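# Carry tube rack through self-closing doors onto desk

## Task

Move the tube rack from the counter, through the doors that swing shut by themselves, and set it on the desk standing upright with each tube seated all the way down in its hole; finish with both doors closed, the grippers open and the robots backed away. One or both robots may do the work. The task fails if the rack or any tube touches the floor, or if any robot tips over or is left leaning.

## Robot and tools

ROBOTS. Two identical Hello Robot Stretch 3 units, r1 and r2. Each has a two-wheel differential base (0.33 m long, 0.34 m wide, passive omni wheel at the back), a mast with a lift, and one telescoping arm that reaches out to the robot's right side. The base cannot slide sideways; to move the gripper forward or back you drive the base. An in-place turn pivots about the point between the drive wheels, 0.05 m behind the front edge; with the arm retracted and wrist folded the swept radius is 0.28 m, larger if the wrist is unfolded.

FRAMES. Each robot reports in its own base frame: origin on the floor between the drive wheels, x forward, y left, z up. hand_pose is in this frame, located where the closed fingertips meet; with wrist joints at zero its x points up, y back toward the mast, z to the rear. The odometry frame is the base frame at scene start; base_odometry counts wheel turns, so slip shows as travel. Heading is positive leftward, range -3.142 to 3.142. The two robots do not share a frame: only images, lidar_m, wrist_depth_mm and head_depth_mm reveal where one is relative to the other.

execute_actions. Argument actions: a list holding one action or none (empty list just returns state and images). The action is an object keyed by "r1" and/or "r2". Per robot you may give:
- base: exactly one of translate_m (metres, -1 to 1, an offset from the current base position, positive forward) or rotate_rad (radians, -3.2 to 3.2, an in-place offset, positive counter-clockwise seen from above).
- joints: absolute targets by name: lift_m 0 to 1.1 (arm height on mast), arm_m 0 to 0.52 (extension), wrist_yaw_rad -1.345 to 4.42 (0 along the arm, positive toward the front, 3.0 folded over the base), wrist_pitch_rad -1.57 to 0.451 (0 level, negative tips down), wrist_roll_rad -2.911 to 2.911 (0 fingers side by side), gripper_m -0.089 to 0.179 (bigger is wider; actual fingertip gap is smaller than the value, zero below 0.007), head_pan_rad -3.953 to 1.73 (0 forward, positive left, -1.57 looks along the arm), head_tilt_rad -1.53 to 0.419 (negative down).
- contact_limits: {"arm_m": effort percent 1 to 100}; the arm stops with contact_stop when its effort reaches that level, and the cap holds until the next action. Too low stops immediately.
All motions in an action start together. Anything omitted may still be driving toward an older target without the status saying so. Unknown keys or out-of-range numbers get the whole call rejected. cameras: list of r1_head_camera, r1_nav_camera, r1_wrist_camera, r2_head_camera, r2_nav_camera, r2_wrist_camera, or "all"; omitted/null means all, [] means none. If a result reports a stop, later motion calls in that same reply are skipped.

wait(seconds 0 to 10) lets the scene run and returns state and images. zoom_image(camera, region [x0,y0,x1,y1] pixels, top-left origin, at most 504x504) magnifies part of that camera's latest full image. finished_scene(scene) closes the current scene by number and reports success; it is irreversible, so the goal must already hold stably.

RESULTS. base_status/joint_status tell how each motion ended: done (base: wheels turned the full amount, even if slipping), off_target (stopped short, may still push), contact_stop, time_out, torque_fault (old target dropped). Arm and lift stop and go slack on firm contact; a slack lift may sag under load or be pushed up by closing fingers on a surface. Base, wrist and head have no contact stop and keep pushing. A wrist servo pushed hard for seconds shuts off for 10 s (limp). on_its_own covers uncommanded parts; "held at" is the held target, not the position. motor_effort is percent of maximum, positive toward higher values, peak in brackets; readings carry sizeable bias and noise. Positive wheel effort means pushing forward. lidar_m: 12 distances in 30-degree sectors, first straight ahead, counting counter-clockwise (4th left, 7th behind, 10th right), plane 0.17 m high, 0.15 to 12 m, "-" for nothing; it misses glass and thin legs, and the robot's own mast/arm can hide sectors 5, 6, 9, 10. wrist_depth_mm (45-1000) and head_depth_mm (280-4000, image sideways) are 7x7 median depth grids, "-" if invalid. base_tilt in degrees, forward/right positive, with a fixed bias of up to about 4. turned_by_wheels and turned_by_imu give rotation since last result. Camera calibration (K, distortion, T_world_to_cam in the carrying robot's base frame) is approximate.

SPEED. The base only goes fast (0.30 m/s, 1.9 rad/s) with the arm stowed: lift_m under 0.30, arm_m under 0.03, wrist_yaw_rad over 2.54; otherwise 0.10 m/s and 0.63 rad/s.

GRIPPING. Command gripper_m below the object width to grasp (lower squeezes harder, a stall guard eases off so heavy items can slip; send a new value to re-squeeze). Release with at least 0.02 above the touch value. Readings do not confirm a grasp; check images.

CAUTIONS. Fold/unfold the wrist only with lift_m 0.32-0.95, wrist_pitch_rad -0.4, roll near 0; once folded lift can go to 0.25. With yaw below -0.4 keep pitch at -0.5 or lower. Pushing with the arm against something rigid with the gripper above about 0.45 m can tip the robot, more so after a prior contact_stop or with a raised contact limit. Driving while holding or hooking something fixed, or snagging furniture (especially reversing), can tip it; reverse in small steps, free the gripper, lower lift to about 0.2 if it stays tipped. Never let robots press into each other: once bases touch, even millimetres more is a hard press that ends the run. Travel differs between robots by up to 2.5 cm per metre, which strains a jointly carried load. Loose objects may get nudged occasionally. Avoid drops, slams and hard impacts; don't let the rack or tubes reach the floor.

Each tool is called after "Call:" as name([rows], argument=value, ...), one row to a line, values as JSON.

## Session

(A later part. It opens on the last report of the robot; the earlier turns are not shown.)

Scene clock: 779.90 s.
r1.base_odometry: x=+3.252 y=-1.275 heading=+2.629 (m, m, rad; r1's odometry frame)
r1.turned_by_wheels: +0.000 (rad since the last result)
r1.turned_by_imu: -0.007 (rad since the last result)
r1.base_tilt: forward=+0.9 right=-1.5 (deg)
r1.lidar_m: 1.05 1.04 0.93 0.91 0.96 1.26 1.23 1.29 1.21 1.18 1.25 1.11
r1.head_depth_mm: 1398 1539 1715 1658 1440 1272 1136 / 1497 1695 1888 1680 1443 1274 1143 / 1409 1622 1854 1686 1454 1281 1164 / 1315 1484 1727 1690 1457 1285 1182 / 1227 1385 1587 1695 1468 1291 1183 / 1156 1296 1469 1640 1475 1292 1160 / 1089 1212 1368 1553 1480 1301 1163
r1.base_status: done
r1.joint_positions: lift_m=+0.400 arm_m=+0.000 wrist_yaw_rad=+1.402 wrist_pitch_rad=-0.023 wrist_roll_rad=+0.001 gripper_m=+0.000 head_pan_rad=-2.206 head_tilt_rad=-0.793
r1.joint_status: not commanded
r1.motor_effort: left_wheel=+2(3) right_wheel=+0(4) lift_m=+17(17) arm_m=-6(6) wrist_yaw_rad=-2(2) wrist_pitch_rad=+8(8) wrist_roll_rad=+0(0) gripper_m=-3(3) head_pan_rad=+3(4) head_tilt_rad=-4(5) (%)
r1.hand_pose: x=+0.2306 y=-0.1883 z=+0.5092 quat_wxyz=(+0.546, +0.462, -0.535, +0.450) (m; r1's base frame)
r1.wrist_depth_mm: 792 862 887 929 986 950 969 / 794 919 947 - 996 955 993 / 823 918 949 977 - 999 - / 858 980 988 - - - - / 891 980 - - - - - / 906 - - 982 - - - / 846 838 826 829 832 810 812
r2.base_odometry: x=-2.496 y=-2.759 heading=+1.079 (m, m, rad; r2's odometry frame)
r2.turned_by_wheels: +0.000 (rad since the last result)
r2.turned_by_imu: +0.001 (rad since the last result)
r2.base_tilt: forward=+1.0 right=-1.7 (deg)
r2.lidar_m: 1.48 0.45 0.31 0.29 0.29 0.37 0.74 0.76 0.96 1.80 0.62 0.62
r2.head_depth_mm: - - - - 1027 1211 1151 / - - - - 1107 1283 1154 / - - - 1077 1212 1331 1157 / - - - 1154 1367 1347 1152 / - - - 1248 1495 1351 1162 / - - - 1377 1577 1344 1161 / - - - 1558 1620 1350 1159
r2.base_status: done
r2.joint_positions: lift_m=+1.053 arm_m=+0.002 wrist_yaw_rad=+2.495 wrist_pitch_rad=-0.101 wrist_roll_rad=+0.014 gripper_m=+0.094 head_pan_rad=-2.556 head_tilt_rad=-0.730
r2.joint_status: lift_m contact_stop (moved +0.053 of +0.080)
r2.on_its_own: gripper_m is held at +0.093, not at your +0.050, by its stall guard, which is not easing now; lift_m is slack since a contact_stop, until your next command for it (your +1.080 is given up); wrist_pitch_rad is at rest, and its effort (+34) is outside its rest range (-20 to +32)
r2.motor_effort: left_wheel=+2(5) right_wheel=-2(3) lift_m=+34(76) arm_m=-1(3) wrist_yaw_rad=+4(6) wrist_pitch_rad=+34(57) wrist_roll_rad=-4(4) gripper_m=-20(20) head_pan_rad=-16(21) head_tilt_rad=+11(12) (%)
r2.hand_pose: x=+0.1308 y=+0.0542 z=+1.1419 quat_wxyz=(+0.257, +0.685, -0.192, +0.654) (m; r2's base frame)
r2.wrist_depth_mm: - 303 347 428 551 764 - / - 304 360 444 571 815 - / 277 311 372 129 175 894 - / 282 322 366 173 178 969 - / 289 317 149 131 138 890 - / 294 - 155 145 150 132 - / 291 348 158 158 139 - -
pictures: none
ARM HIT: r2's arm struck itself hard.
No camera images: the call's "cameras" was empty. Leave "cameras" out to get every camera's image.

Hit own head. Lower back.

Call:
execute_actions([
  {"r2":{"joints":{"lift_m":1.0,"wrist_pitch_rad":0.0,"head_pan_rad":-3.14,"head_tilt_rad":-0.6}},"r1":{"base":{"rotate_rad":-3.2},"joints":{"head_pan_rad":-0.3,"head_tilt_rad":-0.3}}},
], cameras=["r1_nav_camera","r2_wrist_camera"])

Scene clock: 790.93 s.
r1.base_odometry: x=+3.252 y=-1.275 heading=-0.571 (m, m, rad; r1's odometry frame)
r1.turned_by_wheels: -3.200 (rad since the last result)
r1.turned_by_imu: -3.195 (rad since the last result)
r1.base_tilt: forward=+0.8 right=-1.4 (deg)
r1.lidar_m: 1.22 1.27 1.23 1.18 1.22 1.12 1.08 1.04 0.94 0.91 0.75 1.26
r1.head_depth_mm: 1231 1303 1374 1475 1564 1652 1472 / 1191 1260 1342 1439 1549 1661 1486 / 1148 1219 1292 1388 1487 1606 1486 / 1110 1169 1247 1320 1418 1531 1499 / 1072 1127 1191 1269 1369 1465 1500 / 1043 1098 1164 1236 1311 1404 1478 / 1012 1068 1126 1191 1274 1352 1430
r1.base_status: done
r1.joint_positions: lift_m=+0.400 arm_m=+0.000 wrist_yaw_rad=+1.402 wrist_pitch_rad=-0.023 wrist_roll_rad=+0.001 gripper_m=+0.000 head_pan_rad=-0.307 head_tilt_rad=-0.310
r1.joint_status: all done
r1.motor_effort: left_wheel=+2(6) right_wheel=-1(5) lift_m=+16(16) arm_m=-6(6) wrist_yaw_rad=-2(1) wrist_pitch_rad=+8(9) wrist_roll_rad=+0(0) gripper_m=-3(2) head_pan_rad=+4(56) head_tilt_rad=+6(45) (%)
r1.hand_pose: x=+0.2306 y=-0.1883 z=+0.5092 quat_wxyz=(+0.546, +0.462, -0.535, +0.450) (m; r1's base frame)
r1.wrist_depth_mm: 958 - - - - 976 733 / - - - - - 978 742 / - - - - - - 670 / - - - - - - 683 / - - - - - - 670 / - - - - 811 749 680 / 866 833 857 811 768 586 584
r2.base_odometry: x=-2.496 y=-2.759 heading=+1.079 (m, m, rad; r2's odometry frame)
r2.turned_by_wheels: +0.000 (rad since the last result)
r2.turned_by_imu: -0.001 (rad since the last result)
r2.base_tilt: forward=+0.9 right=-1.6 (deg)
r2.lidar_m: 1.48 0.45 0.31 0.29 0.29 0.37 0.74 0.75 0.96 1.80 0.75 0.76
r2.head_depth_mm: 611 667 - - - - - / 610 675 726 - - - - / 608 673 730 - - - - / 606 672 752 848 - - - / 604 669 751 842 - - - / 603 668 747 839 - - 1157 / 601 665 742 827 - - 1156
r2.base_status: not commanded
r2.joint_positions: lift_m=+1.000 arm_m=+0.002 wrist_yaw_rad=+2.503 wrist_pitch_rad=-0.029 wrist_roll_rad=+0.005 gripper_m=+0.094 head_pan_rad=-3.133 head_tilt_rad=-0.606
r2.joint_status: all done
r2.on_its_own: gripper_m is held at +0.093, not at your +0.050, by its stall guard, which is not easing now
r2.motor_effort: left_wheel=+2(2) right_wheel=-3(3) lift_m=+21(31) arm_m=-3(4) wrist_yaw_rad=-2(3) wrist_pitch_rad=+10(33) wrist_roll_rad=+1(4) gripper_m=-19(19) head_pan_rad=-3(62) head_tilt_rad=+2(45) (%)
r2.hand_pose: x=+0.1309 y=+0.0576 z=+1.1076 quat_wxyz=(+0.232, +0.676, -0.212, +0.666) (m; r2's base frame)
r2.wrist_depth_mm: 264 296 353 429 558 777 - / 269 303 362 443 570 814 - / 273 311 371 126 173 882 - / 279 318 362 173 176 921 - / 285 312 147 131 138 845 - / 291 - 155 145 150 132 - / 288 336 158 158 139 - -
pictures: r1_nav_camera (sideways: a quarter turn counterclockwise sets it upright), r2_wrist_camera
camera_calibration (this result's frames):
r1_nav_camera: T_world_to_cam=[[0.305019, -0.154594, 0.939715, -1.1802], [-0.346841, -0.937002, -0.0415677, 0.103556], [0.886941, -0.313253, -0.339423, 0.392271], [0, 0, 0, 1]] pos_world=[0.0479808, 0.0374597, 1.2465]
r2_wrist_camera: T_world_to_cam=[[0.832266, -0.554377, -0.000123371, -0.0724697], [-0.113473, -0.170135, -0.978866, 1.13941], [0.542639, 0.81469, -0.204504, 0.268061], [0, 0, 0, 1]] pos_world=[0.0441456, -0.0647091, 1.17014]
Images, in order (width x height): r1_nav_camera 672x504, r2_wrist_camera 644x364.

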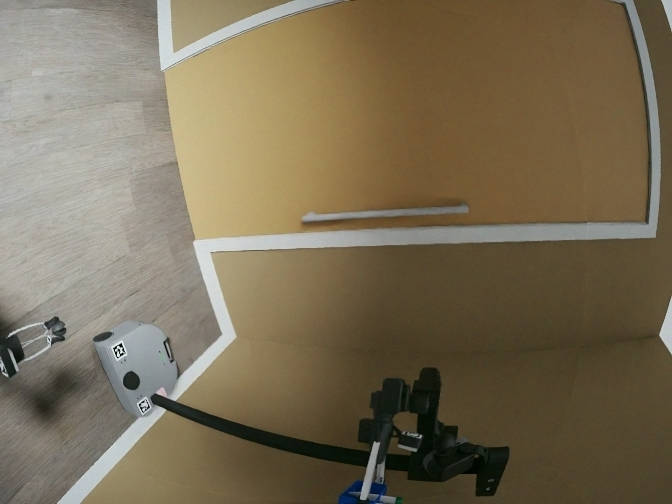

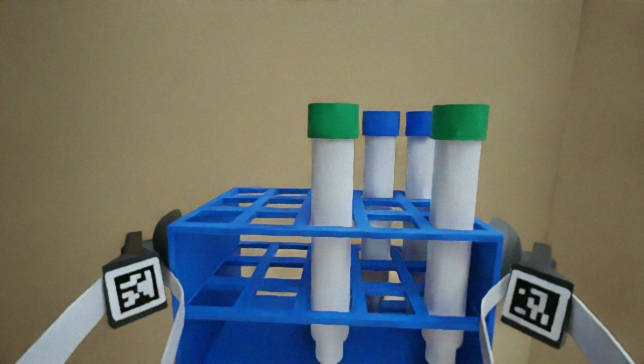

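Call:
execute_actions([
  {"r1":{"base":{"rotate_rad":0.06},"joints":{"lift_m":0.7,"arm_m":0.26,"wrist_yaw_rad":1.57,"wrist_pitch_rad":0,"gripper_m":0.1,"head_pan_rad":-0.5,"head_tilt_rad":-0.5}}},
], cameras=["r1_wrist_camera","r1_nav_camera"])

Call:
execute_actions([
  {"r1":{"base":{"translate_m":0.5}}},
], cameras=["r1_wrist_camera","r1_nav_camera"])

Scene clock: 799.23 s.
r1.base_odometry: x=+3.252 y=-1.275 heading=-0.511 (m, m, rad; r1's odometry frame)
r1.turned_by_wheels: +0.060 (rad since the last result)
r1.turned_by_imu: +0.058 (rad since the last result)
r1.base_tilt: forward=+0.8 right=-1.4 (deg)
r1.lidar_m: 1.23 1.29 1.21 1.18 1.24 1.10 1.06 1.04 0.93 0.91 0.75 1.26
r1.head_depth_mm: 1085 566 1269 1367 1484 1337 1136 / 1233 1341 1464 1593 1707 1520 1162 / 1222 1334 1476 1627 1764 1534 1271 / 1166 1268 1387 1533 1707 1548 1304 / 1112 1205 1316 1442 1603 1553 1310 / 1062 1144 1235 1363 1511 1560 1318 / 1015 1090 1182 1300 1426 1517 1324
r1.base_status: done
r1.joint_positions: lift_m=+0.699 arm_m=+0.260 wrist_yaw_rad=+1.568 wrist_pitch_rad=-0.023 wrist_roll_rad=+0.001 gripper_m=+0.100 head_pan_rad=-0.493 head_tilt_rad=-0.493
r1.joint_status: all done
r1.motor_effort: left_wheel=-2(4) right_wheel=+2(3) lift_m=+41(41) arm_m=+4(5) wrist_yaw_rad=+2(2) wrist_pitch_rad=+8(8) wrist_roll_rad=+0(0) gripper_m=+1(79) head_pan_rad=-5(29) head_tilt_rad=-4(28) (%)
r1.hand_pose: x=+0.2343 y=-0.4054 z=+0.8083 quat_wxyz=(+0.506, +0.505, -0.495, +0.493) (m; r1's base frame)
r1.wrist_depth_mm: - - - - - - 627 / - - - - - 977 639 / - - - - - 989 429 / - - - - - 996 457 / - - - - - 959 553 / - - - - - 861 562 / - - - - - - 559
r2.base_odometry: x=-2.496 y=-2.759 heading=+1.079 (m, m, rad; r2's odometry frame)
r2.turned_by_wheels: +0.000 (rad since the last result)
r2.turned_by_imu: +0.000 (rad since the last result)
r2.base_tilt: forward=+1.0 right=-1.7 (deg)
r2.lidar_m: 1.49 0.45 0.31 0.29 0.29 0.37 0.74 0.75 0.96 1.80 0.75 0.76
r2.head_depth_mm: 612 667 - - - - - / 610 675 727 - - - - / 609 673 730 - - - - / 607 671 751 848 - - - / 604 669 750 842 - - - / 603 666 748 838 - - 1154 / 602 665 742 828 - - 1155
r2.base_status: not commanded
r2.joint_positions: lift_m=+1.000 arm_m=+0.002 wrist_yaw_rad=+2.503 wrist_pitch_rad=-0.029 wrist_roll_rad=+0.005 gripper_m=+0.094 head_pan_rad=-3.133 head_tilt_rad=-0.606
r2.joint_status: not commanded
r2.on_its_own: gripper_m is held at +0.093, not at your +0.050, by its stall guard, which is not easing now
r2.motor_effort: left_wheel=+2(2) right_wheel=-3(3) lift_m=+20(20) arm_m=-2(3) wrist_yaw_rad=-2(2) wrist_pitch_rad=+10(10) wrist_roll_rad=+1(1) gripper_m=-19(20) head_pan_rad=-3(3) head_tilt_rad=+2(2) (%)
r2.hand_pose: x=+0.1309 y=+0.0576 z=+1.1076 quat_wxyz=(+0.232, +0.676, -0.212, +0.666) (m; r2's base frame)
r2.wrist_depth_mm: 263 298 352 431 557 771 - / 270 306 359 441 571 814 - / 274 310 370 126 172 852 - / 278 320 361 173 176 911 - / 284 311 148 131 138 825 - / 287 - 155 144 151 132 - / 289 338 158 157 139 - -
pictures: r1_nav_camera (sideways: a quarter turn counterclockwise sets it upright), r1_wrist_camera
camera_calibration (this result's frames):
r1_nav_camera: T_world_to_cam=[[0.417559, -0.286952, 0.86215, -1.07969], [-0.520054, -0.853526, -0.0322078, 0.0924181], [0.74511, -0.434916, -0.505628, 0.609415], [0, 0, 0, 1]] pos_world=[0.0448168, 0.0341053, 1.24197]
r1_wrist_camera: T_world_to_cam=[[-0.0364059, -0.998802, -0.0326976, -0.372962], [-0.249747, 0.0407745, -0.967452, 0.881391], [0.967627, -0.0270549, -0.250932, 0.128173], [0, 0, 0, 1]] pos_world=[0.0825227, -0.404986, 0.872671]
Images, in order (width x height): r1_nav_camera 672x504, r1_wrist_camera 644x364.

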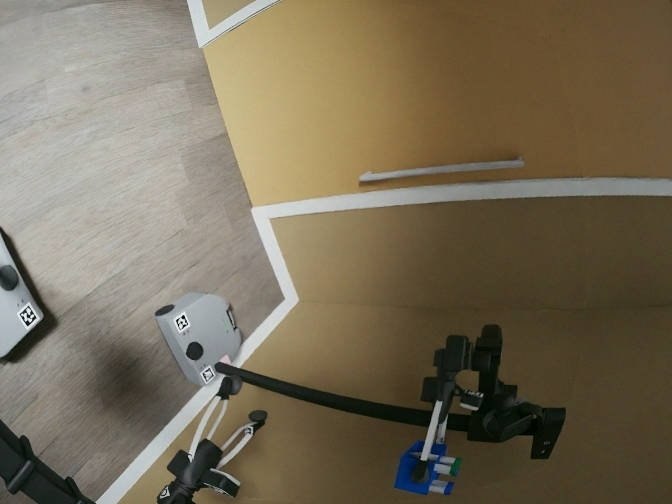

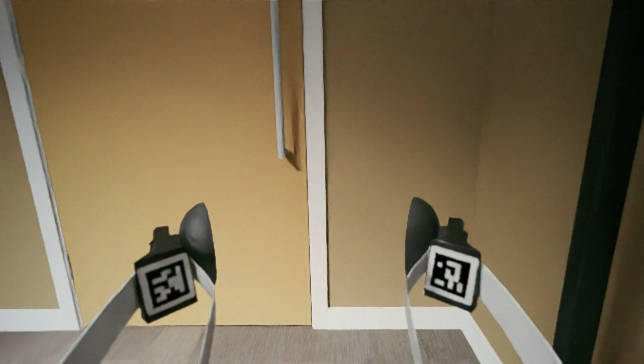

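Scene clock: 805.70 s.
r1.base_odometry: x=+3.688 y=-1.520 heading=-0.511 (m, m, rad; r1's odometry frame)
r1.turned_by_wheels: +0.000 (rad since the last result)
r1.turned_by_imu: +0.002 (rad since the last result)
r1.base_tilt: forward=+0.9 right=-1.5 (deg)
r1.lidar_m: 0.73 0.77 1.10 1.15 1.22 1.59 1.53 1.26 0.96 0.62 0.98 0.75
r1.head_depth_mm: 782 866 965 1087 1245 1414 1297 / 744 814 900 1008 1148 1331 1296 / 709 771 847 944 1063 1213 1300 / 668 729 796 877 983 1120 1246 / 632 680 735 821 930 1050 1195 / 620 668 725 792 876 977 1104 / 595 639 692 751 828 916 1025
r1.base_status: done
r1.joint_positions: lift_m=+0.699 arm_m=+0.260 wrist_yaw_rad=+1.568 wrist_pitch_rad=-0.023 wrist_roll_rad=+0.001 gripper_m=+0.100 head_pan_rad=-0.493 head_tilt_rad=-0.494
r1.joint_status: not commanded
r1.motor_effort: left_wheel=-2(4) right_wheel=+2(6) lift_m=+40(40) arm_m=+4(4) wrist_yaw_rad=+1(2) wrist_pitch_rad=+9(8) wrist_roll_rad=+0(0) gripper_m=+1(0) head_pan_rad=-4(5) head_tilt_rad=-4(4) (%)
r1.hand_pose: x=+0.2343 y=-0.4054 z=+0.8083 quat_wxyz=(+0.506, +0.505, -0.495, +0.493) (m; r1's base frame)
r1.wrist_depth_mm: 598 599 588 587 590 580 570 / 623 618 606 611 605 597 593 / 643 638 628 633 622 631 613 / 659 669 663 657 649 651 627 / 706 687 684 676 681 666 660 / 737 694 733 696 702 710 679 / 757 739 760 735 744 726 670
r2.base_odometry: x=-2.496 y=-2.759 heading=+1.079 (m, m, rad; r2's odometry frame)
r2.turned_by_wheels: +0.000 (rad since the last result)
r2.turned_by_imu: +0.000 (rad since the last result)
r2.base_tilt: forward=+1.0 right=-1.7 (deg)
r2.lidar_m: 1.48 0.45 0.31 0.29 0.29 0.37 0.74 0.75 0.96 0.61 1.83 1.68
r2.head_depth_mm: 612 668 - - - - - / 610 675 725 - - - - / 608 672 728 - - - - / 607 672 753 846 - - - / 605 668 750 842 - - - / 603 668 747 840 - - 1154 / 602 665 742 831 - - 1156
r2.base_status: not commanded
r2.joint_positions: lift_m=+1.000 arm_m=+0.002 wrist_yaw_rad=+2.503 wrist_pitch_rad=-0.029 wrist_roll_rad=+0.005 gripper_m=+0.094 head_pan_rad=-3.133 head_tilt_rad=-0.606
r2.joint_status: not commanded
r2.on_its_own: gripper_m is held at +0.093, not at your +0.050, by its stall guard, which is not easing now
r2.motor_effort: left_wheel=+1(2) right_wheel=-3(3) lift_m=+21(20) arm_m=-2(3) wrist_yaw_rad=-2(2) wrist_pitch_rad=+9(10) wrist_roll_rad=+1(1) gripper_m=-19(20) head_pan_rad=-3(4) head_tilt_rad=+2(1) (%)
r2.hand_pose: x=+0.1309 y=+0.0576 z=+1.1076 quat_wxyz=(+0.232, +0.676, -0.212, +0.666) (m; r2's base frame)
r2.wrist_depth_mm: 264 298 353 433 550 772 - / 270 305 360 443 573 817 - / 275 310 371 126 173 864 - / 280 318 361 173 176 916 - / 284 312 148 131 138 841 - / 290 - 155 144 150 132 - / 289 337 158 158 139 - -
pictures: r1_nav_camera (sideways: a quarter turn counterclockwise sets it upright), r1_wrist_camera
camera_calibration (this result's frames):
r1_nav_camera: T_world_to_cam=[[0.417723, -0.28704, 0.862042, -1.07955], [-0.52006, -0.853523, -0.0321961, 0.0924029], [0.745014, -0.434864, -0.505814, 0.609657], [0, 0, 0, 1]] pos_world=[0.0448055, 0.0341114, 1.24197]
r1_wrist_camera: T_world_to_cam=[[-0.0364062, -0.998802, -0.0326977, -0.372962], [-0.249747, 0.0407746, -0.967452, 0.881391], [0.967627, -0.0270551, -0.250932, 0.128173], [0, 0, 0, 1]] pos_world=[0.0825227, -0.404986, 0.872671]
Images, in order (width x height): r1_nav_camera 672x504, r1_wrist_camera 644x364.

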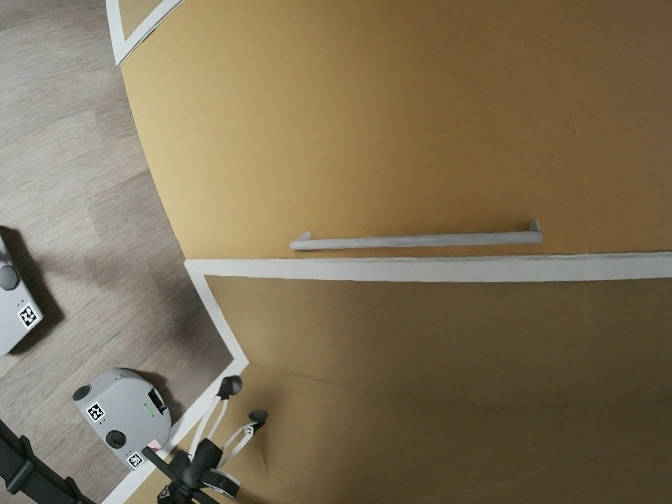

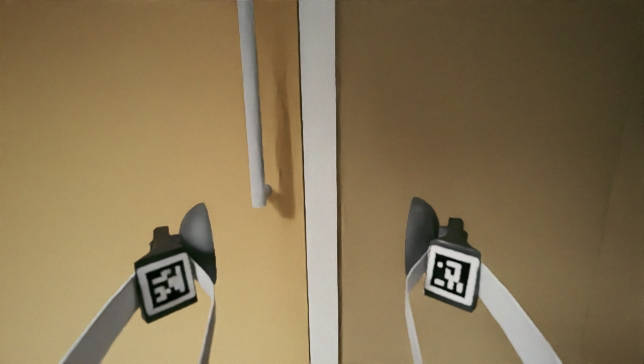

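Call:
execute_actions([
  {"r1":{"base":{"translate_m":0.3},"joints":{"lift_m":0.76,"arm_m":0.155}}},
], cameras=["r1_wrist_camera"])

Scene clock: 815.97 s.
r1.base_odometry: x=+3.950 y=-1.666 heading=-0.511 (m, m, rad; r1's odometry frame)
r1.turned_by_wheels: +0.000 (rad since the last result)
r1.turned_by_imu: +0.001 (rad since the last result)
r1.base_tilt: forward=+0.8 right=-1.3 (deg)
r1.lidar_m: 0.43 0.45 0.65 1.14 1.20 1.72 1.82 1.28 0.70 0.95 0.56 0.44
r1.head_depth_mm: 430 474 528 590 683 818 1001 / 382 432 436 497 616 701 882 / 399 435 479 534 601 682 802 / 381 415 453 501 561 635 733 / 365 395 430 473 525 590 673 / 349 377 409 448 493 550 622 / 335 361 390 424 466 517 580
r1.base_status: done
r1.joint_positions: lift_m=+0.759 arm_m=+0.155 wrist_yaw_rad=+1.568 wrist_pitch_rad=-0.023 wrist_roll_rad=+0.001 gripper_m=+0.100 head_pan_rad=-0.493 head_tilt_rad=-0.494
r1.joint_status: all done
r1.motor_effort: left_wheel=-2(3) right_wheel=+2(5) lift_m=+40(42) arm_m=-6(7) wrist_yaw_rad=+2(1) wrist_pitch_rad=+8(8) wrist_roll_rad=+0(0) gripper_m=+1(0) head_pan_rad=-5(5) head_tilt_rad=-4(4) (%)
r1.hand_pose: x=+0.2343 y=-0.3010 z=+0.8683 quat_wxyz=(+0.506, +0.505, -0.495, +0.493) (m; r1's base frame)
r1.wrist_depth_mm: 316 318 310 307 300 306 302 / 329 328 324 321 310 313 311 / 342 342 335 327 322 325 324 / 354 352 346 347 331 342 338 / 371 365 366 356 355 353 350 / 386 378 382 370 367 369 368 / 404 397 395 390 380 382 382
r2.base_odometry: x=-2.496 y=-2.759 heading=+1.079 (m, m, rad; r2's odometry frame)
r2.turned_by_wheels: +0.000 (rad since the last result)
r2.turned_by_imu: +0.000 (rad since the last result)
r2.base_tilt: forward=+1.0 right=-1.6 (deg)
r2.lidar_m: 1.48 0.45 0.31 0.29 0.29 0.37 0.74 0.75 0.70 0.81 1.83 1.68
r2.head_depth_mm: 612 667 - - - - - / 610 675 727 - - - - / 606 674 731 - - - - / 607 672 753 847 - - - / 604 669 749 843 - - - / 603 666 747 839 - - 1153 / 601 664 742 828 - - 1152
r2.base_status: not commanded
r2.joint_positions: lift_m=+1.000 arm_m=+0.002 wrist_yaw_rad=+2.503 wrist_pitch_rad=-0.029 wrist_roll_rad=+0.005 gripper_m=+0.094 head_pan_rad=-3.133 head_tilt_rad=-0.606
r2.joint_status: not commanded
r2.on_its_own: gripper_m is held at +0.093, not at your +0.050, by its stall guard, which is not easing now
r2.motor_effort: left_wheel=+1(2) right_wheel=-3(3) lift_m=+21(21) arm_m=-3(2) wrist_yaw_rad=-2(2) wrist_pitch_rad=+10(10) wrist_roll_rad=+1(1) gripper_m=-20(20) head_pan_rad=-2(2) head_tilt_rad=+2(2) (%)
r2.hand_pose: x=+0.1309 y=+0.0576 z=+1.1076 quat_wxyz=(+0.232, +0.676, -0.212, +0.666) (m; r2's base frame)
r2.wrist_depth_mm: 264 299 353 432 555 770 - / 270 304 359 442 572 811 - / 274 312 370 126 173 858 - / 280 317 362 173 176 913 - / 284 309 148 131 138 831 - / 289 - 155 145 150 132 - / 289 336 158 158 139 - -
pictures: r1_wrist_camera
camera_calibration (this result's frames):
r1_wrist_camera: T_world_to_cam=[[-0.0359572, -0.998818, -0.032701, -0.266816], [-0.249669, 0.0406629, -0.967477, 0.935183], [0.967663, -0.0266233, -0.250836, 0.146097], [0, 0, 0, 1]] pos_world=[0.0825195, -0.300639, 0.932689]
Images, in order (width x height): r1_wrist_camera 644x364.

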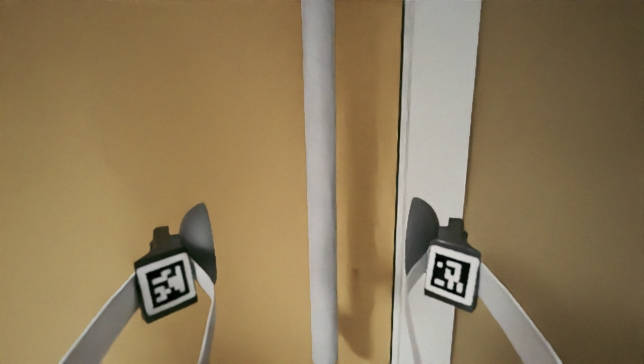

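Call:
execute_actions([
  {"r1":{"base":{"translate_m":0.155}}},
], cameras=[])

Call:
execute_actions([
  {"r1":{"joints":{"gripper_m":-0.02}}},
], cameras=["r1_wrist_camera"])

Call:
execute_actions([
  {"r1":{"base":{"translate_m":-0.25},"joints":{"arm_m":0.11}}},
], cameras=["r1_wrist_camera","r1_nav_camera"])

Scene clock: 821.70 s.
r1.base_odometry: x=+4.085 y=-1.742 heading=-0.511 (m, m, rad; r1's odometry frame)
r1.turned_by_wheels: +0.000 (rad since the last result)
r1.turned_by_imu: +0.000 (rad since the last result)
r1.base_tilt: forward=+0.7 right=-1.6 (deg)
r1.lidar_m: 0.28 0.29 0.42 1.13 1.19 1.71 1.98 1.29 0.79 0.89 0.37 0.28
r1.head_depth_mm: - 293 325 367 421 494 580 / - 285 305 341 388 450 537 / - - 291 320 361 413 481 / - - - 300 336 381 440 / - - - 289 315 354 403 / - - - - 297 331 374 / - - - - 286 310 347
r1.base_status: done
r1.joint_positions: lift_m=+0.759 arm_m=+0.155 wrist_yaw_rad=+1.568 wrist_pitch_rad=-0.023 wrist_roll_rad=+0.001 gripper_m=+0.100 head_pan_rad=-0.493 head_tilt_rad=-0.494
r1.joint_status: not commanded
r1.motor_effort: left_wheel=-2(4) right_wheel=+1(5) lift_m=+40(39) arm_m=-6(6) wrist_yaw_rad=+1(1) wrist_pitch_rad=+8(9) wrist_roll_rad=+0(0) gripper_m=+1(0) head_pan_rad=-5(5) head_tilt_rad=-4(4) (%)
r1.hand_pose: x=+0.2343 y=-0.3010 z=+0.8683 quat_wxyz=(+0.506, +0.505, -0.495, +0.493) (m; r1's base frame)
r1.wrist_depth_mm: 169 168 166 98 164 158 149 / 175 174 173 101 169 158 155 / 181 181 180 106 176 163 161 / 190 187 186 110 183 169 168 / 198 195 194 115 190 175 175 / 205 202 202 120 200 182 191 / 215 214 213 126 208 190 201
r2.base_odometry: x=-2.496 y=-2.759 heading=+1.079 (m, m, rad; r2's odometry frame)
r2.turned_by_wheels: +0.000 (rad since the last result)
r2.turned_by_imu: +0.000 (rad since the last result)
r2.base_tilt: forward=+1.1 right=-1.7 (deg)
r2.lidar_m: 1.48 0.45 0.31 0.29 0.29 0.37 0.74 0.75 0.79 1.80 1.83 1.68
r2.head_depth_mm: 611 667 - - - - - / 610 675 726 - - - - / 607 673 729 - - - - / 606 671 752 846 - - - / 605 669 749 843 - - - / 603 667 747 840 - - 1156 / 601 665 742 828 - - 1153
r2.base_status: not commanded
r2.joint_positions: lift_m=+1.000 arm_m=+0.002 wrist_yaw_rad=+2.503 wrist_pitch_rad=-0.029 wrist_roll_rad=+0.005 gripper_m=+0.094 head_pan_rad=-3.133 head_tilt_rad=-0.606
r2.joint_status: not commanded
r2.on_its_own: gripper_m is held at +0.093, not at your +0.050, by its stall guard, which is not easing now
r2.motor_effort: left_wheel=+2(2) right_wheel=-2(3) lift_m=+21(20) arm_m=-3(2) wrist_yaw_rad=-3(1) wrist_pitch_rad=+10(10) wrist_roll_rad=+1(1) gripper_m=-19(19) head_pan_rad=-1(4) head_tilt_rad=+2(2) (%)
r2.hand_pose: x=+0.1309 y=+0.0576 z=+1.1076 quat_wxyz=(+0.232, +0.676, -0.212, +0.666) (m; r2's base frame)
r2.wrist_depth_mm: 264 300 352 432 554 774 - / 268 305 360 443 579 806 - / 274 311 371 126 173 870 - / 279 317 361 173 176 911 - / 285 312 148 131 138 829 - / 289 - 155 145 150 133 - / 289 338 158 158 139 - -
pictures: none
No camera images: the call's "cameras" was empty. Leave "cameras" out to get every camera's image.

Scene clock: 823.40 s.
r1.base_odometry: x=+4.085 y=-1.742 heading=-0.512 (m, m, rad; r1's odometry frame)
r1.turned_by_wheels: +0.000 (rad since the last result)
r1.turned_by_imu: -0.001 (rad since the last result)
r1.base_tilt: forward=+0.7 right=-1.3 (deg)
r1.lidar_m: 0.28 0.29 0.42 1.13 1.19 1.71 1.98 1.29 0.79 0.89 0.37 0.28
r1.head_depth_mm: - 293 325 368 422 487 574 / - 285 305 343 389 450 533 / - - 291 320 361 413 481 / - - - 301 336 381 440 / - - - 289 315 354 405 / - - - - 297 331 374 / - - - - 287 311 348
r1.base_status: not commanded
r1.joint_positions: lift_m=+0.759 arm_m=+0.155 wrist_yaw_rad=+1.544 wrist_pitch_rad=-0.023 wrist_roll_rad=+0.001 gripper_m=-0.019 head_pan_rad=-0.493 head_tilt_rad=-0.494
r1.joint_status: all done
r1.on_its_own: wrist_yaw_rad is at rest, and its effort (+22) is outside its rest range (-12 to +12)
r1.motor_effort: left_wheel=-6(6) right_wheel=+9(9) lift_m=+39(39) arm_m=-6(6) wrist_yaw_rad=+22(22) wrist_pitch_rad=+8(8) wrist_roll_rad=+0(0) gripper_m=-23(98) head_pan_rad=-5(5) head_tilt_rad=-4(4) (%)
r1.hand_pose: x=+0.2342 y=-0.3073 z=+0.8683 quat_wxyz=(+0.512, +0.499, -0.501, +0.487) (m; r1's base frame)
r1.wrist_depth_mm: 165 166 166 98 166 154 154 / 171 172 172 102 172 160 161 / 178 178 178 106 178 166 167 / 185 185 186 111 185 172 181 / 193 193 192 114 193 179 191 / 201 201 201 119 201 185 199 / 212 209 209 125 208 193 208
r2.base_odometry: x=-2.496 y=-2.759 heading=+1.079 (m, m, rad; r2's odometry frame)
r2.turned_by_wheels: +0.000 (rad since the last result)
r2.turned_by_imu: +0.000 (rad since the last result)
r2.base_tilt: forward=+0.9 right=-1.6 (deg)
r2.lidar_m: 1.48 0.45 0.31 0.29 0.29 0.37 0.74 0.75 0.79 1.81 1.83 1.68
r2.head_depth_mm: 610 667 - - - - - / 611 676 726 - - - - / 608 673 731 - - - - / 607 671 752 846 - - - / 605 670 747 844 - - - / 603 668 747 839 - - 1156 / 601 665 743 829 - - 1157
r2.base_status: not commanded
r2.joint_positions: lift_m=+1.000 arm_m=+0.002 wrist_yaw_rad=+2.503 wrist_pitch_rad=-0.029 wrist_roll_rad=+0.005 gripper_m=+0.094 head_pan_rad=-3.133 head_tilt_rad=-0.606
r2.joint_status: not commanded
r2.on_its_own: gripper_m is held at +0.093, not at your +0.050, by its stall guard, which is not easing now
r2.motor_effort: left_wheel=+2(2) right_wheel=-3(3) lift_m=+21(21) arm_m=-3(2) wrist_yaw_rad=-2(2) wrist_pitch_rad=+10(10) wrist_roll_rad=+1(1) gripper_m=-20(20) head_pan_rad=-2(3) head_tilt_rad=+2(2) (%)
r2.hand_pose: x=+0.1309 y=+0.0576 z=+1.1076 quat_wxyz=(+0.232, +0.676, -0.212, +0.666) (m; r2's base frame)
r2.wrist_depth_mm: 265 299 352 431 556 766 - / 267 305 363 448 579 820 - / 274 313 370 126 173 863 - / 280 319 363 173 176 926 - / 286 310 148 131 138 820 - / 290 - 156 145 150 132 - / 290 338 158 158 139 - -
pictures: r1_wrist_camera
camera_calibration (this result's frames):
r1_wrist_camera: T_world_to_cam=[[-0.0607938, -0.997615, -0.0326976, -0.266989], [-0.24858, 0.0468581, -0.967477, 0.937067], [0.966702, -0.0506887, -0.250836, 0.13885], [0, 0, 0, 1]] pos_world=[0.0824789, -0.303223, 0.93269]
Images, in order (width x height): r1_wrist_camera 644x364.

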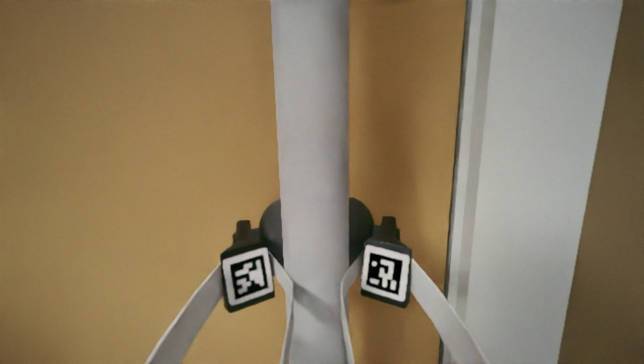

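Scene clock: 826.97 s.
r1.base_odometry: x=+3.867 y=-1.620 heading=-0.511 (m, m, rad; r1's odometry frame)
r1.turned_by_wheels: +0.001 (rad since the last result)
r1.turned_by_imu: +0.000 (rad since the last result)
r1.base_tilt: forward=+0.7 right=-1.5 (deg)
r1.lidar_m: 0.34 0.42 0.77 1.14 1.21 1.73 1.73 1.27 0.66 0.80 0.38 0.34
r1.head_depth_mm: 283 300 331 362 393 379 438 / - 295 325 362 409 468 559 / - 291 318 354 399 456 531 / - 289 312 347 389 444 516 / - 286 306 339 380 432 499 / - 283 301 332 372 420 485 / - - 295 325 363 410 470
r1.base_status: done
r1.joint_positions: lift_m=+0.759 arm_m=+0.110 wrist_yaw_rad=+1.557 wrist_pitch_rad=-0.022 wrist_roll_rad=-0.001 gripper_m=-0.019 head_pan_rad=-0.493 head_tilt_rad=-0.495
r1.joint_status: all done
r1.on_its_own: wrist_yaw_rad is held at +1.465, not at your +1.570, by its stall guard, which is still easing; right_wheel is at rest, and its effort (-21) is outside its rest range (-18 to +18)
r1.motor_effort: left_wheel=+13(14) right_wheel=-21(23) lift_m=+39(39) arm_m=+7(19) wrist_yaw_rad=-76(77) wrist_pitch_rad=+8(8) wrist_roll_rad=+1(1) gripper_m=-27(27) head_pan_rad=-4(5) head_tilt_rad=-3(4) (%)
r1.hand_pose: x=+0.2343 y=-0.2580 z=+0.8685 quat_wxyz=(+0.510, +0.502, -0.497, +0.491) (m; r1's base frame)
r1.wrist_depth_mm: 227 207 188 167 159 393 393 / 238 217 197 172 165 404 410 / 251 228 205 178 170 414 422 / 265 239 213 186 177 439 430 / 285 250 220 125 184 458 455 / 301 266 - 130 188 478 464 / 317 282 248 210 202 499 491
r2.base_odometry: x=-2.496 y=-2.759 heading=+1.079 (m, m, rad; r2's odometry frame)
r2.turned_by_wheels: +0.000 (rad since the last result)
r2.turned_by_imu: +0.000 (rad since the last result)
r2.base_tilt: forward=+0.9 right=-1.7 (deg)
r2.lidar_m: 1.48 0.45 0.31 0.29 0.29 0.37 0.74 0.59 0.64 0.66 1.83 1.67
r2.head_depth_mm: 611 668 - - - - - / 610 675 726 - - - - / 608 674 730 - - - - / 607 671 753 846 - - - / 604 669 751 843 - - - / 603 668 747 838 - - 1158 / 601 665 742 829 - - 1011
r2.base_status: not commanded
r2.joint_positions: lift_m=+1.000 arm_m=+0.002 wrist_yaw_rad=+2.503 wrist_pitch_rad=-0.029 wrist_roll_rad=+0.005 gripper_m=+0.094 head_pan_rad=-3.133 head_tilt_rad=-0.606
r2.joint_status: not commanded
r2.on_its_own: gripper_m is held at +0.093, not at your +0.050, by its stall guard, which is not easing now
r2.motor_effort: left_wheel=+2(2) right_wheel=-3(3) lift_m=+21(20) arm_m=-3(2) wrist_yaw_rad=-2(2) wrist_pitch_rad=+9(10) wrist_roll_rad=+1(1) gripper_m=-19(20) head_pan_rad=-4(2) head_tilt_rad=+2(2) (%)
r2.hand_pose: x=+0.1309 y=+0.0576 z=+1.1076 quat_wxyz=(+0.232, +0.676, -0.212, +0.666) (m; r2's base frame)
r2.wrist_depth_mm: 263 298 351 432 550 778 - / 269 304 360 443 573 818 - / 274 312 370 126 173 869 - / 279 318 361 173 176 913 - / 284 311 147 131 138 839 - / 288 - 155 144 150 132 - / 290 338 158 158 139 - -
pictures: r1_nav_camera (sideways: a quarter turn counterclockwise sets it upright), r1_wrist_camera
camera_calibration (this result's frames):
r1_nav_camera: T_world_to_cam=[[0.41838, -0.287435, 0.861591, -1.07897], [-0.520147, -0.853472, -0.0321477, 0.0923404], [0.744584, -0.434704, -0.506584, 0.610662], [0, 0, 0, 1]] pos_world=[0.0447608, 0.034134, 1.24195]
r1_wrist_camera: T_world_to_cam=[[-0.047191, -0.998423, -0.0304085, -0.223171], [-0.248548, 0.0412218, -0.967742, 0.933721], [0.967469, -0.0381107, -0.250102, 0.143732], [0, 0, 0, 1]] pos_world=[0.0824867, -0.255831, 0.932763]
Images, in order (width x height): r1_nav_camera 672x504, r1_wrist_camera 644x364.

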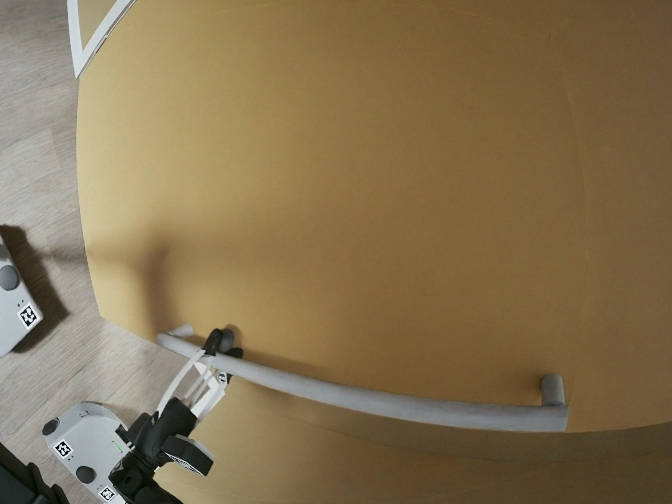

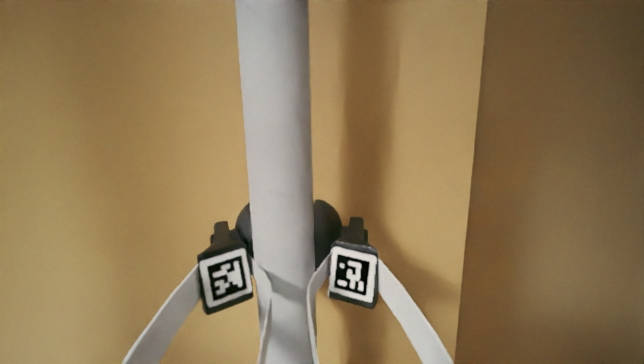

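Call:
execute_actions([
  {"r1":{"base":{"translate_m":-0.15},"joints":{"arm_m":0.04,"wrist_yaw_rad":1.3}}},
], cameras=["r1_nav_camera"])

Scene clock: 834.73 s.
r1.base_odometry: x=+3.736 y=-1.547 heading=-0.510 (m, m, rad; r1's odometry frame)
r1.turned_by_wheels: +0.000 (rad since the last result)
r1.turned_by_imu: +0.162 (rad since the last result)
r1.base_tilt: forward=+0.9 right=-1.5 (deg)
r1.lidar_m: 0.39 0.59 1.16 1.15 1.31 1.66 1.61 1.11 0.62 0.78 0.36 0.36
r1.head_depth_mm: - 291 318 348 313 355 427 / - 293 322 358 402 459 501 / - 297 326 362 408 467 544 / 283 300 330 368 415 476 557 / 285 303 335 373 422 485 568 / 286 307 339 379 429 495 581 / 288 311 344 384 437 503 594
r1.base_status: done
r1.joint_positions: lift_m=+0.760 arm_m=+0.040 wrist_yaw_rad=+1.382 wrist_pitch_rad=-0.021 wrist_roll_rad=-0.002 gripper_m=-0.019 head_pan_rad=-0.494 head_tilt_rad=-0.497
r1.joint_status: wrist_yaw_rad off_target (ended at +1.382, target +1.300); the others done
r1.on_its_own: wrist_yaw_rad is held at +1.368, not at your +1.300, by its stall guard, which is not easing now
r1.motor_effort: left_wheel=+2(27) right_wheel=-8(61) lift_m=+37(39) arm_m=+3(9) wrist_yaw_rad=-11(94) wrist_pitch_rad=+7(12) wrist_roll_rad=+1(2) gripper_m=-19(30) head_pan_rad=-4(5) head_tilt_rad=-2(3) (%)
r1.hand_pose: x=+0.2298 y=-0.2328 z=+0.8689 quat_wxyz=(+0.550, +0.456, -0.539, +0.445) (m; r1's base frame)
r1.wrist_depth_mm: 268 231 201 107 157 147 489 / 284 243 209 111 163 151 507 / 301 253 219 115 168 158 524 / 321 269 228 120 174 163 535 / 347 283 246 123 179 565 568 / 370 305 261 128 182 584 589 / 401 331 264 137 200 618 612
r2.base_odometry: x=-2.496 y=-2.759 heading=+1.079 (m, m, rad; r2's odometry frame)
r2.turned_by_wheels: +0.000 (rad since the last result)
r2.turned_by_imu: +0.000 (rad since the last result)
r2.base_tilt: forward=+1.0 right=-1.6 (deg)
r2.lidar_m: 1.48 0.45 0.31 0.29 0.29 0.37 0.74 0.75 0.53 0.63 1.83 1.68
r2.head_depth_mm: 610 667 - - - - - / 609 677 726 - - - - / 607 673 730 - - - - / 606 673 751 847 - - - / 605 669 750 842 - - - / 604 667 748 842 - - 1155 / 601 665 743 829 - - 1151
r2.base_status: not commanded
r2.joint_positions: lift_m=+1.000 arm_m=+0.002 wrist_yaw_rad=+2.503 wrist_pitch_rad=-0.029 wrist_roll_rad=+0.005 gripper_m=+0.094 head_pan_rad=-3.133 head_tilt_rad=-0.606
r2.joint_status: not commanded
r2.on_its_own: gripper_m is held at +0.093, not at your +0.050, by its stall guard, which is not easing now
r2.motor_effort: left_wheel=+2(2) right_wheel=-3(3) lift_m=+21(21) arm_m=-2(3) wrist_yaw_rad=-1(2) wrist_pitch_rad=+10(10) wrist_roll_rad=+1(1) gripper_m=-19(19) head_pan_rad=-2(3) head_tilt_rad=+2(2) (%)
r2.hand_pose: x=+0.1309 y=+0.0576 z=+1.1076 quat_wxyz=(+0.232, +0.676, -0.212, +0.666) (m; r2's base frame)
r2.wrist_depth_mm: 265 300 356 430 553 776 - / 268 306 363 443 574 813 - / 273 311 372 127 173 861 - / 279 318 364 173 176 920 - / 285 310 147 131 138 825 - / 288 - 156 145 150 132 - / 290 337 158 158 139 - -
pictures: r1_nav_camera (sideways: a quarter turn counterclockwise sets it upright)
camera_calibration (this result's frames):
r1_nav_camera: T_world_to_cam=[[0.4199, -0.288533, 0.860484, -1.07753], [-0.520626, -0.853184, -0.032029, 0.0921887], [0.743393, -0.434541, -0.50847, 0.613123], [0, 0, 0, 1]] pos_world=[0.0446618, 0.0341773, 1.24191]
Images, in order (width x height): r1_nav_camera 672x504.

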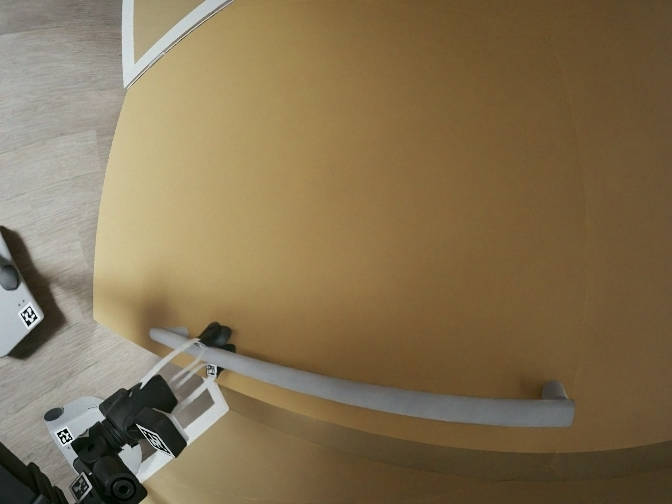

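Call:
execute_actions([
  {"r2":{"joints":{"head_pan_rad":-2.7,"head_tilt_rad":-0.8}}},
], cameras=["r2_nav_camera"])

Scene clock: 838.90 s.
r1.base_odometry: x=+3.736 y=-1.547 heading=-0.510 (m, m, rad; r1's odometry frame)
r1.turned_by_wheels: +0.000 (rad since the last result)
r1.turned_by_imu: -0.001 (rad since the last result)
r1.base_tilt: forward=+0.7 right=-1.6 (deg)
r1.lidar_m: 0.39 0.59 1.16 1.15 1.31 1.66 1.61 1.11 0.62 0.78 0.36 0.36
r1.head_depth_mm: - 291 318 348 313 355 427 / - 293 322 358 402 459 500 / - 296 326 363 409 467 544 / 283 300 330 368 415 476 556 / 285 303 335 374 422 484 569 / 286 307 339 379 429 494 581 / 288 311 344 385 436 503 594
r1.base_status: not commanded
r1.joint_positions: lift_m=+0.760 arm_m=+0.040 wrist_yaw_rad=+1.382 wrist_pitch_rad=-0.021 wrist_roll_rad=-0.002 gripper_m=-0.019 head_pan_rad=-0.494 head_tilt_rad=-0.497
r1.joint_status: not commanded
r1.on_its_own: wrist_yaw_rad is held at +1.368, not at your +1.300, by its stall guard, which is not easing now
r1.motor_effort: left_wheel=+2(2) right_wheel=-7(7) lift_m=+37(37) arm_m=+3(4) wrist_yaw_rad=-11(11) wrist_pitch_rad=+7(7) wrist_roll_rad=+1(1) gripper_m=-19(19) head_pan_rad=-4(4) head_tilt_rad=-2(2) (%)
r1.hand_pose: x=+0.2298 y=-0.2328 z=+0.8689 quat_wxyz=(+0.550, +0.456, -0.539, +0.445) (m; r1's base frame)
r1.wrist_depth_mm: 264 231 201 107 157 147 492 / 287 243 208 111 163 151 504 / 301 256 217 115 169 158 521 / 323 267 228 120 174 164 551 / 346 284 246 123 180 558 563 / 373 302 263 128 183 584 586 / 403 331 261 137 199 613 601
r2.base_odometry: x=-2.496 y=-2.759 heading=+1.079 (m, m, rad; r2's odometry frame)
r2.turned_by_wheels: +0.000 (rad since the last result)
r2.turned_by_imu: +0.000 (rad since the last result)
r2.base_tilt: forward=+1.0 right=-1.6 (deg)
r2.lidar_m: 1.48 0.45 0.31 0.29 0.29 0.37 0.74 0.75 0.53 0.63 1.83 1.68
r2.head_depth_mm: 599 675 757 - - - 1128 / 623 705 786 - - 1248 1132 / 644 737 817 - - 1277 1138 / 3701 2989 2622 - - 1311 1138 / - 3353 - - 1467 1307 1137 / - 3562 - - 888 1230 1140 / - 3717 - - 1272 1315 1098
r2.base_status: not commanded
r2.joint_positions: lift_m=+1.000 arm_m=+0.002 wrist_yaw_rad=+2.503 wrist_pitch_rad=-0.029 wrist_roll_rad=+0.005 gripper_m=+0.094 head_pan_rad=-2.707 head_tilt_rad=-0.789
r2.joint_status: all done
r2.on_its_own: gripper_m is held at +0.093, not at your +0.050, by its stall guard, which is not easing now
r2.motor_effort: left_wheel=+2(2) right_wheel=-3(3) lift_m=+21(21) arm_m=-3(3) wrist_yaw_rad=-1(2) wrist_pitch_rad=+10(10) wrist_roll_rad=+1(1) gripper_m=-19(20) head_pan_rad=+2(24) head_tilt_rad=-4(17) (%)
r2.hand_pose: x=+0.1309 y=+0.0576 z=+1.1076 quat_wxyz=(+0.232, +0.676, -0.212, +0.666) (m; r2's base frame)
r2.wrist_depth_mm: 263 298 353 429 549 764 - / 270 306 364 442 575 814 - / 275 312 373 126 173 856 - / 279 317 360 174 176 910 - / 285 309 148 131 138 841 - / 289 - 155 144 151 132 - / 289 337 158 157 139 - -
pictures: r2_nav_camera (sideways: a quarter turn counterclockwise sets it upright)
camera_calibration (this result's frames):
r2_nav_camera: T_world_to_cam=[[-0.633338, -0.303322, 0.711954, -0.885148], [-0.421966, 0.906547, 0.0108563, 0.0461127], [-0.648713, -0.293545, -0.702142, 0.877063], [0, 0, 0, 1]] pos_world=[0.0278227, -0.0528314, 1.24551]
Images, in order (width x height): r2_nav_camera 672x504.

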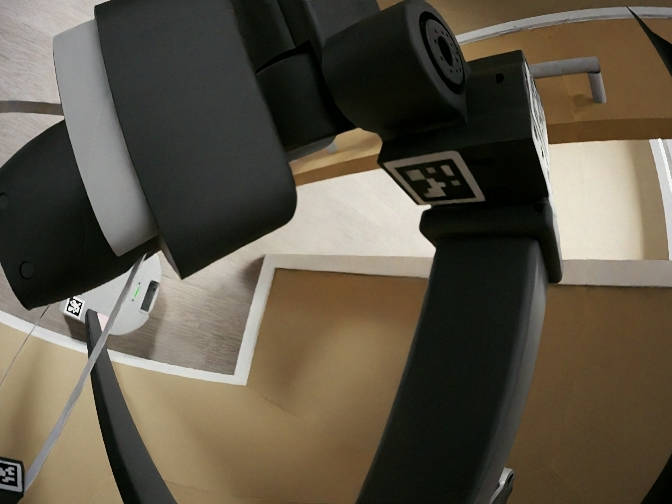

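Call:
execute_actions([
  {"r2":{"base":{"rotate_rad":0.47},"joints":{"head_pan_rad":-3.14,"head_tilt_rad":-0.8}}},
], cameras=[])

Call:
execute_actions([
  {"r2":{"base":{"translate_m":-0.25}}},
], cameras=["r2_nav_camera","r1_nav_camera"])

Scene clock: 847.80 s.
r1.base_odometry: x=+3.736 y=-1.547 heading=-0.510 (m, m, rad; r1's odometry frame)
r1.turned_by_wheels: +0.000 (rad since the last result)
r1.turned_by_imu: -0.001 (rad since the last result)
r1.base_tilt: forward=+0.8 right=-1.5 (deg)
r1.lidar_m: 0.39 0.59 1.16 1.15 1.30 1.66 1.61 1.11 0.62 0.73 0.36 0.36
r1.head_depth_mm: - 291 318 348 313 355 427 / - 293 322 358 401 458 500 / - 297 326 363 409 467 544 / 283 300 330 368 415 476 557 / 285 303 335 373 422 485 569 / 286 307 339 379 429 494 581 / 288 311 343 385 436 503 594
r1.base_status: not commanded
r1.joint_positions: lift_m=+0.760 arm_m=+0.040 wrist_yaw_rad=+1.382 wrist_pitch_rad=-0.021 wrist_roll_rad=-0.002 gripper_m=-0.019 head_pan_rad=-0.494 head_tilt_rad=-0.497
r1.joint_status: not commanded
r1.on_its_own: wrist_yaw_rad is held at +1.368, not at your +1.300, by its stall guard, which is not easing now
r1.motor_effort: left_wheel=+2(2) right_wheel=-7(7) lift_m=+37(37) arm_m=+3(4) wrist_yaw_rad=-11(11) wrist_pitch_rad=+8(7) wrist_roll_rad=+1(1) gripper_m=-18(19) head_pan_rad=-4(5) head_tilt_rad=-2(2) (%)
r1.hand_pose: x=+0.2298 y=-0.2328 z=+0.8689 quat_wxyz=(+0.550, +0.456, -0.539, +0.445) (m; r1's base frame)
r1.wrist_depth_mm: 269 230 201 107 157 147 490 / 286 242 207 111 163 151 515 / 302 257 216 115 167 159 527 / 325 269 228 120 174 163 548 / 346 285 246 123 179 562 568 / 372 302 263 128 182 578 586 / 397 330 260 137 200 620 618
r2.base_odometry: x=-2.496 y=-2.759 heading=+1.549 (m, m, rad; r2's odometry frame)
r2.turned_by_wheels: +0.470 (rad since the last result)
r2.turned_by_imu: +0.463 (rad since the last result)
r2.base_tilt: forward=+1.0 right=-1.8 (deg)
r2.lidar_m: 0.48 0.31 0.29 0.29 0.35 0.70 0.75 0.53 0.63 1.82 1.72 1.48
r2.head_depth_mm: 604 - - - - 1249 1129 / 630 - - - - 1248 1128 / 646 715 - - - 1260 1134 / 3937 3314 2516 - - 1264 1145 / - 3327 2508 - - 1242 1139 / - 3351 2563 - - 1280 1139 / - 506 539 - - 1283 1083
r2.base_status: done
r2.joint_positions: lift_m=+1.000 arm_m=+0.002 wrist_yaw_rad=+2.503 wrist_pitch_rad=-0.029 wrist_roll_rad=+0.005 gripper_m=+0.094 head_pan_rad=-3.133 head_tilt_rad=-0.790
r2.joint_status: all done
r2.on_its_own: gripper_m is held at +0.093, not at your +0.050, by its stall guard, which is not easing now
r2.motor_effort: left_wheel=-1(4) right_wheel=+2(6) lift_m=+21(21) arm_m=-2(3) wrist_yaw_rad=-2(2) wrist_pitch_rad=+10(10) wrist_roll_rad=+1(1) gripper_m=-20(20) head_pan_rad=-4(23) head_tilt_rad=-4(6) (%)
r2.hand_pose: x=+0.1310 y=+0.0576 z=+1.1076 quat_wxyz=(+0.232, +0.676, -0.212, +0.666) (m; r2's base frame)
r2.wrist_depth_mm: 269 280 299 316 340 360 390 / 275 289 307 325 347 371 401 / 282 297 314 128 173 385 416 / 287 305 318 173 176 399 436 / 296 308 148 131 138 398 451 / 305 - 155 145 150 132 479 / 311 331 158 158 139 445 493
pictures: none
No camera images: the call's "cameras" was empty. Leave "cameras" out to get every camera's image.

Scene clock: 851.27 s.
r1.base_odometry: x=+3.736 y=-1.547 heading=-0.510 (m, m, rad; r1's odometry frame)
r1.turned_by_wheels: +0.000 (rad since the last result)
r1.turned_by_imu: -0.001 (rad since the last result)
r1.base_tilt: forward=+0.9 right=-1.6 (deg)
r1.lidar_m: 0.39 0.59 1.16 1.15 1.31 1.67 1.61 1.11 0.94 0.55 0.36 0.36
r1.head_depth_mm: - 291 318 348 313 355 426 / - 293 322 357 402 458 501 / - 296 326 362 409 467 544 / 283 300 330 368 416 476 556 / 285 303 335 373 422 484 568 / 286 307 339 379 429 495 580 / 288 311 344 384 436 503 594
r1.base_status: not commanded
r1.joint_positions: lift_m=+0.760 arm_m=+0.040 wrist_yaw_rad=+1.382 wrist_pitch_rad=-0.021 wrist_roll_rad=-0.002 gripper_m=-0.019 head_pan_rad=-0.494 head_tilt_rad=-0.497
r1.joint_status: not commanded
r1.on_its_own: wrist_yaw_rad is held at +1.368, not at your +1.300, by its stall guard, which is not easing now
r1.motor_effort: left_wheel=+2(2) right_wheel=-7(7) lift_m=+37(37) arm_m=+3(4) wrist_yaw_rad=-11(11) wrist_pitch_rad=+8(8) wrist_roll_rad=+1(1) gripper_m=-19(18) head_pan_rad=-3(4) head_tilt_rad=-2(2) (%)
r1.hand_pose: x=+0.2298 y=-0.2328 z=+0.8689 quat_wxyz=(+0.550, +0.456, -0.539, +0.445) (m; r1's base frame)
r1.wrist_depth_mm: 267 230 201 107 158 147 487 / 284 242 210 111 162 151 514 / 302 254 217 115 169 159 527 / 324 269 227 120 174 163 544 / 349 284 247 123 179 561 567 / 367 302 260 128 182 585 599 / 400 331 262 137 200 610 636
r2.base_odometry: x=-2.502 y=-3.009 heading=+1.549 (m, m, rad; r2's odometry frame)
r2.turned_by_wheels: +0.000 (rad since the last result)
r2.turned_by_imu: -0.002 (rad since the last result)
r2.base_tilt: forward=+1.1 right=-1.7 (deg)
r2.lidar_m: 0.64 0.41 0.37 0.38 0.46 0.51 0.52 0.32 1.24 0.54 1.97 1.71
r2.head_depth_mm: 406 - - - - 972 1091 / 423 - - - - 1056 1130 / 431 476 - - - 1173 1136 / 3686 3143 2407 - - 1254 1149 / 3862 3373 2520 - - 1271 1136 / - 3315 2579 - - 1282 1079 / - 3351 2579 - - 583 1124
r2.base_status: done
r2.joint_positions: lift_m=+1.000 arm_m=+0.002 wrist_yaw_rad=+2.503 wrist_pitch_rad=-0.029 wrist_roll_rad=+0.005 gripper_m=+0.094 head_pan_rad=-3.133 head_tilt_rad=-0.790
r2.joint_status: not commanded
r2.on_its_own: gripper_m is held at +0.093, not at your +0.050, by its stall guard, which is not easing now
r2.motor_effort: left_wheel=-1(4) right_wheel=+2(3) lift_m=+21(20) arm_m=-2(3) wrist_yaw_rad=-1(2) wrist_pitch_rad=+10(10) wrist_roll_rad=+1(1) gripper_m=-20(20) head_pan_rad=-4(2) head_tilt_rad=-4(4) (%)
r2.hand_pose: x=+0.1310 y=+0.0576 z=+1.1076 quat_wxyz=(+0.232, +0.676, -0.212, +0.666) (m; r2's base frame)
r2.wrist_depth_mm: 341 356 379 405 425 459 495 / 352 365 388 411 441 475 512 / 358 377 404 126 173 489 526 / 367 387 404 173 177 507 550 / 377 391 148 131 138 507 577 / 388 - 155 144 150 132 605 / 394 420 158 158 139 570 629
pictures: r1_nav_camera (sideways: a quarter turn counterclockwise sets it upright), r2_nav_camera (sideways: a quarter turn counterclockwise sets it upright)
camera_calibration (this result's frames):
r1_nav_camera: T_world_to_cam=[[0.4199, -0.288533, 0.860484, -1.07753], [-0.520626, -0.853184, -0.032029, 0.0921887], [0.743393, -0.434541, -0.50847, 0.613122], [0, 0, 0, 1]] pos_world=[0.0446618, 0.0341773, 1.24191]
r2_nav_camera: T_world_to_cam=[[-0.702391, -0.014704, 0.71164, -0.884316], [-0.00993328, 0.999892, 0.0108557, 0.0436001], [-0.711722, 0.00055605, -0.702461, 0.877862], [0, 0, 0, 1]] pos_world=[0.00409144, -0.0570865, 1.2455]
Images, in order (width x height): r1_nav_camera 672x504, r2_nav_camera 672x504.

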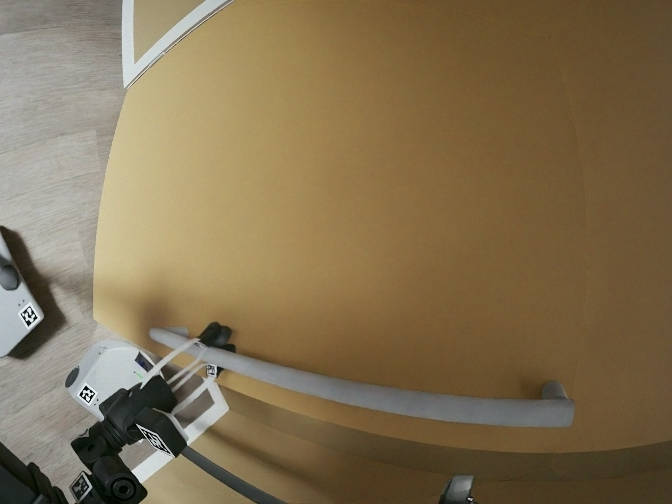

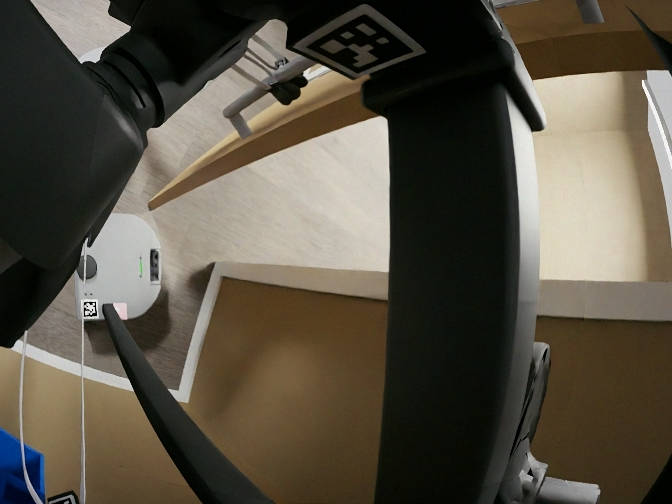

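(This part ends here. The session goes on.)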